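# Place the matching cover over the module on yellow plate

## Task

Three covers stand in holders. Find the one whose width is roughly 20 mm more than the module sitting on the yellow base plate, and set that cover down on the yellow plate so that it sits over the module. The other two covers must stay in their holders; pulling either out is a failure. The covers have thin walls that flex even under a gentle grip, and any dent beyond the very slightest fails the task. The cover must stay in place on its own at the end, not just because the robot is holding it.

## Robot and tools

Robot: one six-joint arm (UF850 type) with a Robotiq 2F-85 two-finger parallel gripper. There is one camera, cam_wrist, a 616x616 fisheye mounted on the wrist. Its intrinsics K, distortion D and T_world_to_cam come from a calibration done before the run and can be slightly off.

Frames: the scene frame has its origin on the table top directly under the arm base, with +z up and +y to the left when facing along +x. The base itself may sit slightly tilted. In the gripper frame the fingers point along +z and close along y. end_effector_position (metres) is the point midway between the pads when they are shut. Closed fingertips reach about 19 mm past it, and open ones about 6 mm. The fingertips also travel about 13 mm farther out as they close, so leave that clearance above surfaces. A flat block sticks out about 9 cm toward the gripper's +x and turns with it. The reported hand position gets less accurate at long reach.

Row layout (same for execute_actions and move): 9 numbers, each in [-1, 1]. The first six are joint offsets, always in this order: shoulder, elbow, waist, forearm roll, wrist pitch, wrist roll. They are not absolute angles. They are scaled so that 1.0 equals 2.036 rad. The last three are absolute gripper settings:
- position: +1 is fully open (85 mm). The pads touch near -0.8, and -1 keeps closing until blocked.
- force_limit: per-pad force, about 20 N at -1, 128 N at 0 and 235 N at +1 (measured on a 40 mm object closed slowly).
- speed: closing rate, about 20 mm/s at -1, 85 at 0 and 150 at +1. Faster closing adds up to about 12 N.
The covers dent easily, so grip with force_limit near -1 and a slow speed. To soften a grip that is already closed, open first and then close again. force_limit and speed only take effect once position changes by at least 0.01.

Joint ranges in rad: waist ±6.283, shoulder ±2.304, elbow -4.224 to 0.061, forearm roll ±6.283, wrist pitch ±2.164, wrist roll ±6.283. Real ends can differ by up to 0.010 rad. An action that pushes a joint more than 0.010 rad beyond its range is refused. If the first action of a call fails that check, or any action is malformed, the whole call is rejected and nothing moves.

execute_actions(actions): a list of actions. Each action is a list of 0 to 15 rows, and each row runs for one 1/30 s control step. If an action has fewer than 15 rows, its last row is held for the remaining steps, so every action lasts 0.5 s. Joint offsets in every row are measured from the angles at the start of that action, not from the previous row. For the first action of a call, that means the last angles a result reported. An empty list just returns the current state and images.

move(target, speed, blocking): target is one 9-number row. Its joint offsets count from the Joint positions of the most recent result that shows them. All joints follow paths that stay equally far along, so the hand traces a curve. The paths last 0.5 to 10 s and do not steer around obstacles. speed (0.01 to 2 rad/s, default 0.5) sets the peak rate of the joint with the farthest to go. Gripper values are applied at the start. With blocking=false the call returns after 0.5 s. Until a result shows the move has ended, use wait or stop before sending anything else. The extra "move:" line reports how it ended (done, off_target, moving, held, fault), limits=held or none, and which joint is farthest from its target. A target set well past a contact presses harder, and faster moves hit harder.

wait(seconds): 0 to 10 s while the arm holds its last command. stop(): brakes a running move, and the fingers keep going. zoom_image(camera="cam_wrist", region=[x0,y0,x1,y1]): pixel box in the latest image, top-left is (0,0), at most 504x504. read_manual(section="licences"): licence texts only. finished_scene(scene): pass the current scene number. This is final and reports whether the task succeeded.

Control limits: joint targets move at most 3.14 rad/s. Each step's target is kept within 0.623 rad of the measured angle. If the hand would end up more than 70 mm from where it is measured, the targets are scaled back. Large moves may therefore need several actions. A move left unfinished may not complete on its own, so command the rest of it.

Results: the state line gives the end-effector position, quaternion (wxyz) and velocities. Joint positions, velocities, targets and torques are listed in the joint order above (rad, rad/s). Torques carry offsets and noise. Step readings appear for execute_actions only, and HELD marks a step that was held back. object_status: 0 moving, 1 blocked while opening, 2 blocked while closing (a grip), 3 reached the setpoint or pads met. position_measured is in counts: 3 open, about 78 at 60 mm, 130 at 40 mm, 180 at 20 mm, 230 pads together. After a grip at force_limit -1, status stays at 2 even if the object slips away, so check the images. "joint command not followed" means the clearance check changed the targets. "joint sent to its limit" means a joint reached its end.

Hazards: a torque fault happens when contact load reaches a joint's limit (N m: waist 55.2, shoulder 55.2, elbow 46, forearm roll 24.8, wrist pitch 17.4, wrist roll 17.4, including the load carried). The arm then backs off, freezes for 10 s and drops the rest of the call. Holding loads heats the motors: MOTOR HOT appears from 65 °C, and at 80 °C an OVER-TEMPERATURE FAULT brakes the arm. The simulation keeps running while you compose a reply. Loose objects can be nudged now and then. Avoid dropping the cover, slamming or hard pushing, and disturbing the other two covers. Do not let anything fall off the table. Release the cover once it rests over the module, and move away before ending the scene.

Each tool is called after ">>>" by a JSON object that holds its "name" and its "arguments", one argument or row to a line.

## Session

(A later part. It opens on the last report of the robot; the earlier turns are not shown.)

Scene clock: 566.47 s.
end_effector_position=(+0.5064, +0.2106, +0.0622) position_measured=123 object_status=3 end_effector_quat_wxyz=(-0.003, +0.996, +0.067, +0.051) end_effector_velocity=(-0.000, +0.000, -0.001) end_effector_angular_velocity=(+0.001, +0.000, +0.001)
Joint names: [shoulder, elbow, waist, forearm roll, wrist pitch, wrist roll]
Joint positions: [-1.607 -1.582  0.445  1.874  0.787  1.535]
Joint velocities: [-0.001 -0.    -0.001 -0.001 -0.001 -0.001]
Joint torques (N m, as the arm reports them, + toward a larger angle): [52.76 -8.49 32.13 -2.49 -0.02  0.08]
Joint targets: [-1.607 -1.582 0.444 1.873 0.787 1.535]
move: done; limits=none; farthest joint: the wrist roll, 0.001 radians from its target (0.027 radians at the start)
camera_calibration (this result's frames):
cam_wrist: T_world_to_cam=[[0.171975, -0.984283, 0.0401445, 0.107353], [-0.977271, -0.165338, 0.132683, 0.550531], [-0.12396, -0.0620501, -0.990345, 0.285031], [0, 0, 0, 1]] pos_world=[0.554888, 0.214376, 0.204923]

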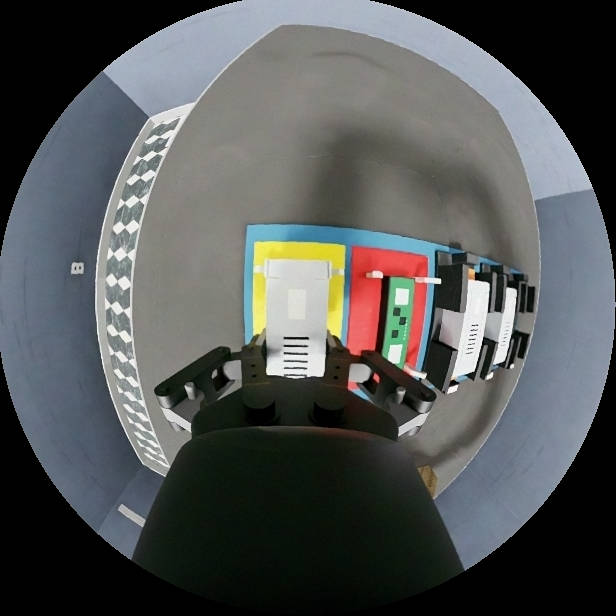

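>>> {"name": "move", "arguments": {
  "target": [-0.01859,-0.01041,-0.01556,-0.02343,-0.00169,0.01116,0.043,-0.78,-1],
  "speed": 0.04
}}

>>> {"name": "zoom_image", "arguments": {
  "camera": "cam_wrist",
  "region": [225,230,375,380]
}}

Scene clock: 597.30 s.
end_effector_position=(+0.5064, +0.2101, +0.0372) position_measured=123 object_status=3 end_effector_quat_wxyz=(-0.003, +0.996, +0.067, +0.051) end_effector_velocity=(-0.000, +0.000, -0.001) end_effector_angular_velocity=(-0.001, -0.000, +0.001)
Joint names: [shoulder, elbow, waist, forearm roll, wrist pitch, wrist roll]
Joint positions: [-1.644 -1.603  0.413  1.826  0.783  1.558]
Joint velocities: [-0.002 -0.001 -0.    -0.001  0.     0.   ]
Joint torques (N m, as the arm reports them, + toward a larger angle): [51.59 -8.44 32.1  -2.17 -0.07  0.25]
Joint targets: [-1.645 -1.603 0.413 1.826 0.783 1.558]
move: done; limits=none; farthest joint: the waist, 0.000 radians from its target (0.031 radians at the start)
camera_calibration (this result's frames):
cam_wrist: T_world_to_cam=[[0.172142, -0.984254, 0.040135, 0.107773], [-0.977229, -0.165498, 0.132793, 0.553822], [-0.12406, -0.0620803, -0.990331, 0.260314], [0, 0, 0, 1]] pos_world=[0.554953, 0.213893, 0.179927]

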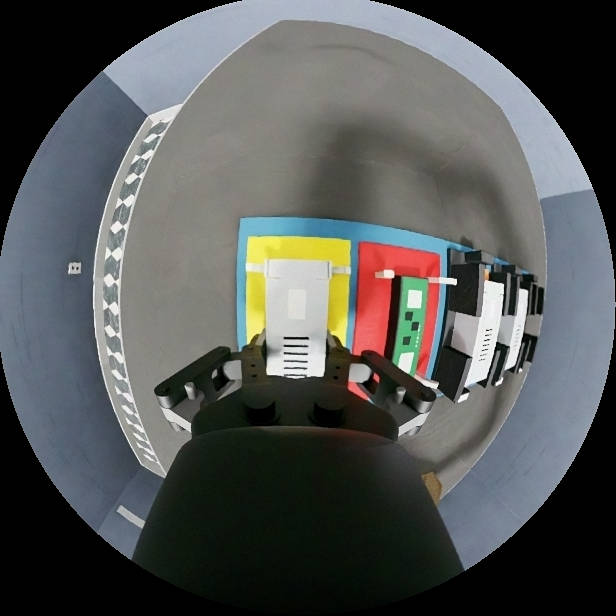

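Region (225, 230, 375, 380) of cam_wrist's 616x616 image, scaled by 3.360, with more detail than that image has.

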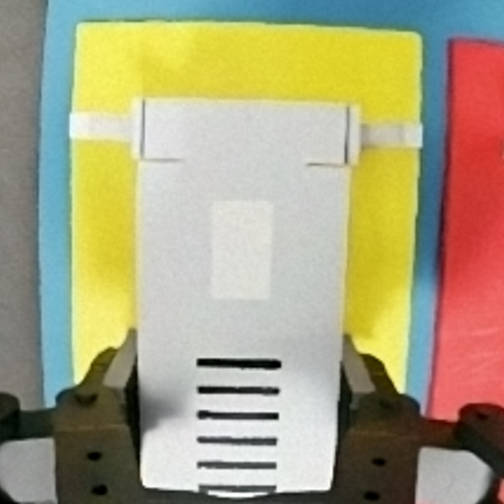

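>>> {"name": "move", "arguments": {
  "target": [-0.00233,-0.00144,-0.00186,-0.00273,-0.00015,0.00125,0.043,-0.78,-1],
  "speed": 0.01
}}

>>> {"name": "zoom_image", "arguments": {
  "camera": "cam_wrist",
  "region": [225,230,375,380]
}}

Scene clock: 603.40 s.
end_effector_position=(+0.5066, +0.2101, +0.0343) position_measured=123 object_status=3 end_effector_quat_wxyz=(-0.003, +0.996, +0.067, +0.051) end_effector_velocity=(-0.001, +0.000, -0.001) end_effector_angular_velocity=(+0.000, +0.001, -0.001)
Joint names: [shoulder, elbow, waist, forearm roll, wrist pitch, wrist roll]
Joint positions: [-1.649 -1.606  0.409  1.82   0.783  1.56 ]
Joint velocities: [-0.002 -0.    -0.001 -0.001 -0.     0.002]
Joint torques (N m, as the arm reports them, + toward a larger angle): [49.75 -7.3  30.68 -2.54 -0.06  0.21]
Joint targets: [-1.649 -1.606 0.409 1.820 0.783 1.560]
move: done; limits=none; farthest joint: the waist, 0.000 radians from its target (0.004 radians at the start)
camera_calibration (this result's frames):
cam_wrist: T_world_to_cam=[[0.171967, -0.984287, 0.0400818, 0.107963], [-0.977288, -0.165347, 0.132543, 0.554372], [-0.123833, -0.0619646, -0.990366, 0.257366], [0, 0, 0, 1]] pos_world=[0.555086, 0.213878, 0.177081]

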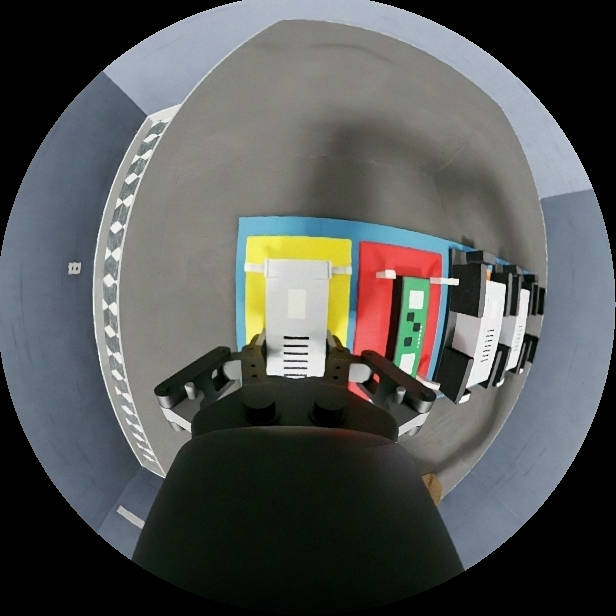

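Region (225, 230, 375, 380) of cam_wrist's 616x616 image, scaled by 3.360, with more detail than that image has.

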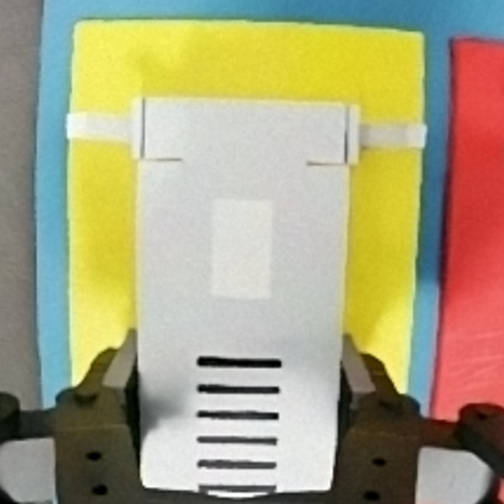

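>>> {"name": "move", "arguments": {
  "target": [0,0,0,0,0,0,0.5,-0.78,-0.5],
  "speed": 0.02
}}

>>> {"name": "zoom_image", "arguments": {
  "camera": "cam_wrist",
  "region": [225,230,375,380]
}}

Scene clock: 610.67 s.
end_effector_position=(+0.5066, +0.2101, +0.0343) position_measured=66 object_status=0 end_effector_quat_wxyz=(-0.003, +0.996, +0.067, +0.051) end_effector_velocity=(+0.000, -0.001, +0.000) end_effector_angular_velocity=(-0.002, -0.000, +0.001)
Joint names: [shoulder, elbow, waist, forearm roll, wrist pitch, wrist roll]
Joint positions: [-1.649 -1.606  0.409  1.82   0.783  1.56 ]
Joint velocities: [ 0.001  0.    -0.     0.     0.002 -0.002]
Joint torques (N m, as the arm reports them, + toward a larger angle): [51.43 -8.3  32.46 -2.6  -0.08  0.15]
Joint targets: [-1.649 -1.606 0.409 1.820 0.783 1.560]
move: done; limits=none; farthest joint: the waist, 0.000 radians from its target (0.000 radians at the start)
camera_calibration (this result's frames):
cam_wrist: T_world_to_cam=[[0.171973, -0.984286, 0.040082, 0.107961], [-0.977287, -0.165352, 0.132548, 0.554369], [-0.123838, -0.0619663, -0.990366, 0.257365], [0, 0, 0, 1]] pos_world=[0.555082, 0.213879, 0.177078]

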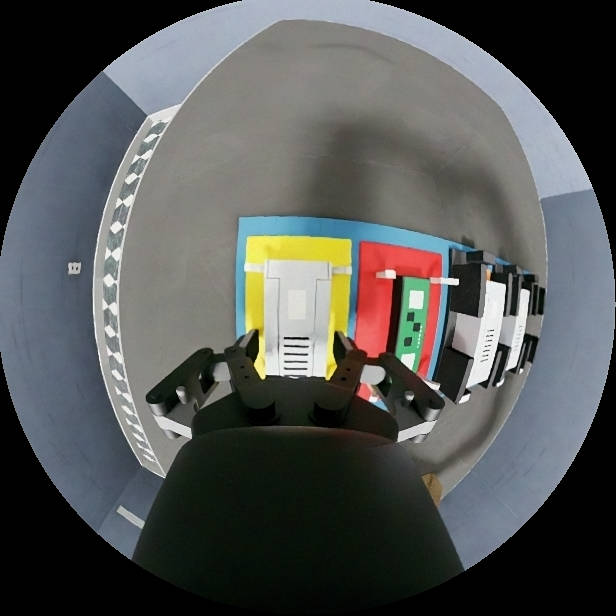

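Region (225, 230, 375, 380) of cam_wrist's 616x616 image, scaled by 3.360, with more detail than that image has.

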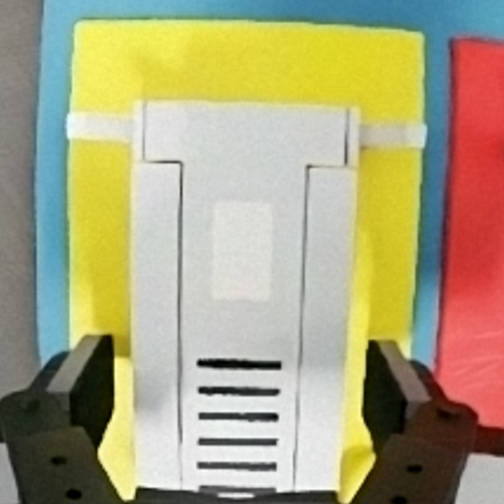

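>>> {"name": "move", "arguments": {
  "target": [0.0309,0.0172,0.0247,0.038,0.0033,-0.0189,0.5,-0.78,-0.5],
  "speed": 0.12
}}

>>> {"name": "zoom_image", "arguments": {
  "camera": "cam_wrist",
  "region": [240,250,360,390]
}}

Scene clock: 617.03 s.
end_effector_position=(+0.5066, +0.2100, +0.0751) position_measured=66 object_status=3 end_effector_quat_wxyz=(-0.003, +0.996, +0.067, +0.051) end_effector_velocity=(+0.001, -0.000, +0.001) end_effector_angular_velocity=(+0.000, -0.001, -0.000)
Joint names: [shoulder, elbow, waist, forearm roll, wrist pitch, wrist roll]
Joint positions: [-1.586 -1.571  0.459  1.898  0.79   1.522]
Joint velocities: [ 0.002  0.     0.001  0.001  0.001 -0.001]
Joint torques (N m, as the arm reports them, + toward a larger angle): [51.08 -8.25 31.15 -2.62  0.08  0.05]
Joint targets: [-1.586 -1.571 0.460 1.898 0.790 1.522]
move: done; limits=none; farthest joint: the waist, 0.000 radians from its target (0.050 radians at the start)
camera_calibration (this result's frames):
cam_wrist: T_world_to_cam=[[0.172156, -0.984243, 0.040342, 0.106144], [-0.977237, -0.16549, 0.132748, 0.54894], [-0.12398, -0.062277, -0.990329, 0.297872], [0, 0, 0, 1]] pos_world=[0.555101, 0.213866, 0.217839]

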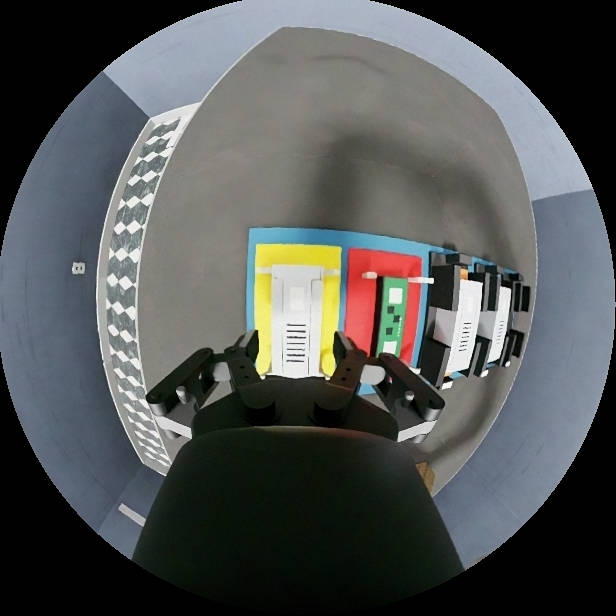

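Region (240, 250, 360, 390) of cam_wrist's 616x616 image, scaled by 3.600, with more detail than that image has; it fills the left 432 columns of this view, and the rest is white.

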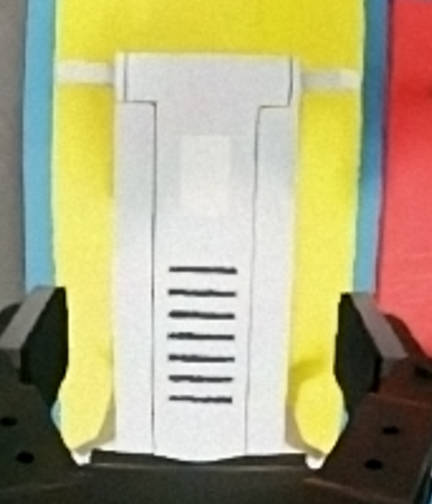

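>>> {"name": "finished_scene", "arguments": {
  "scene": 2
}}

The scene is finished: the task was done.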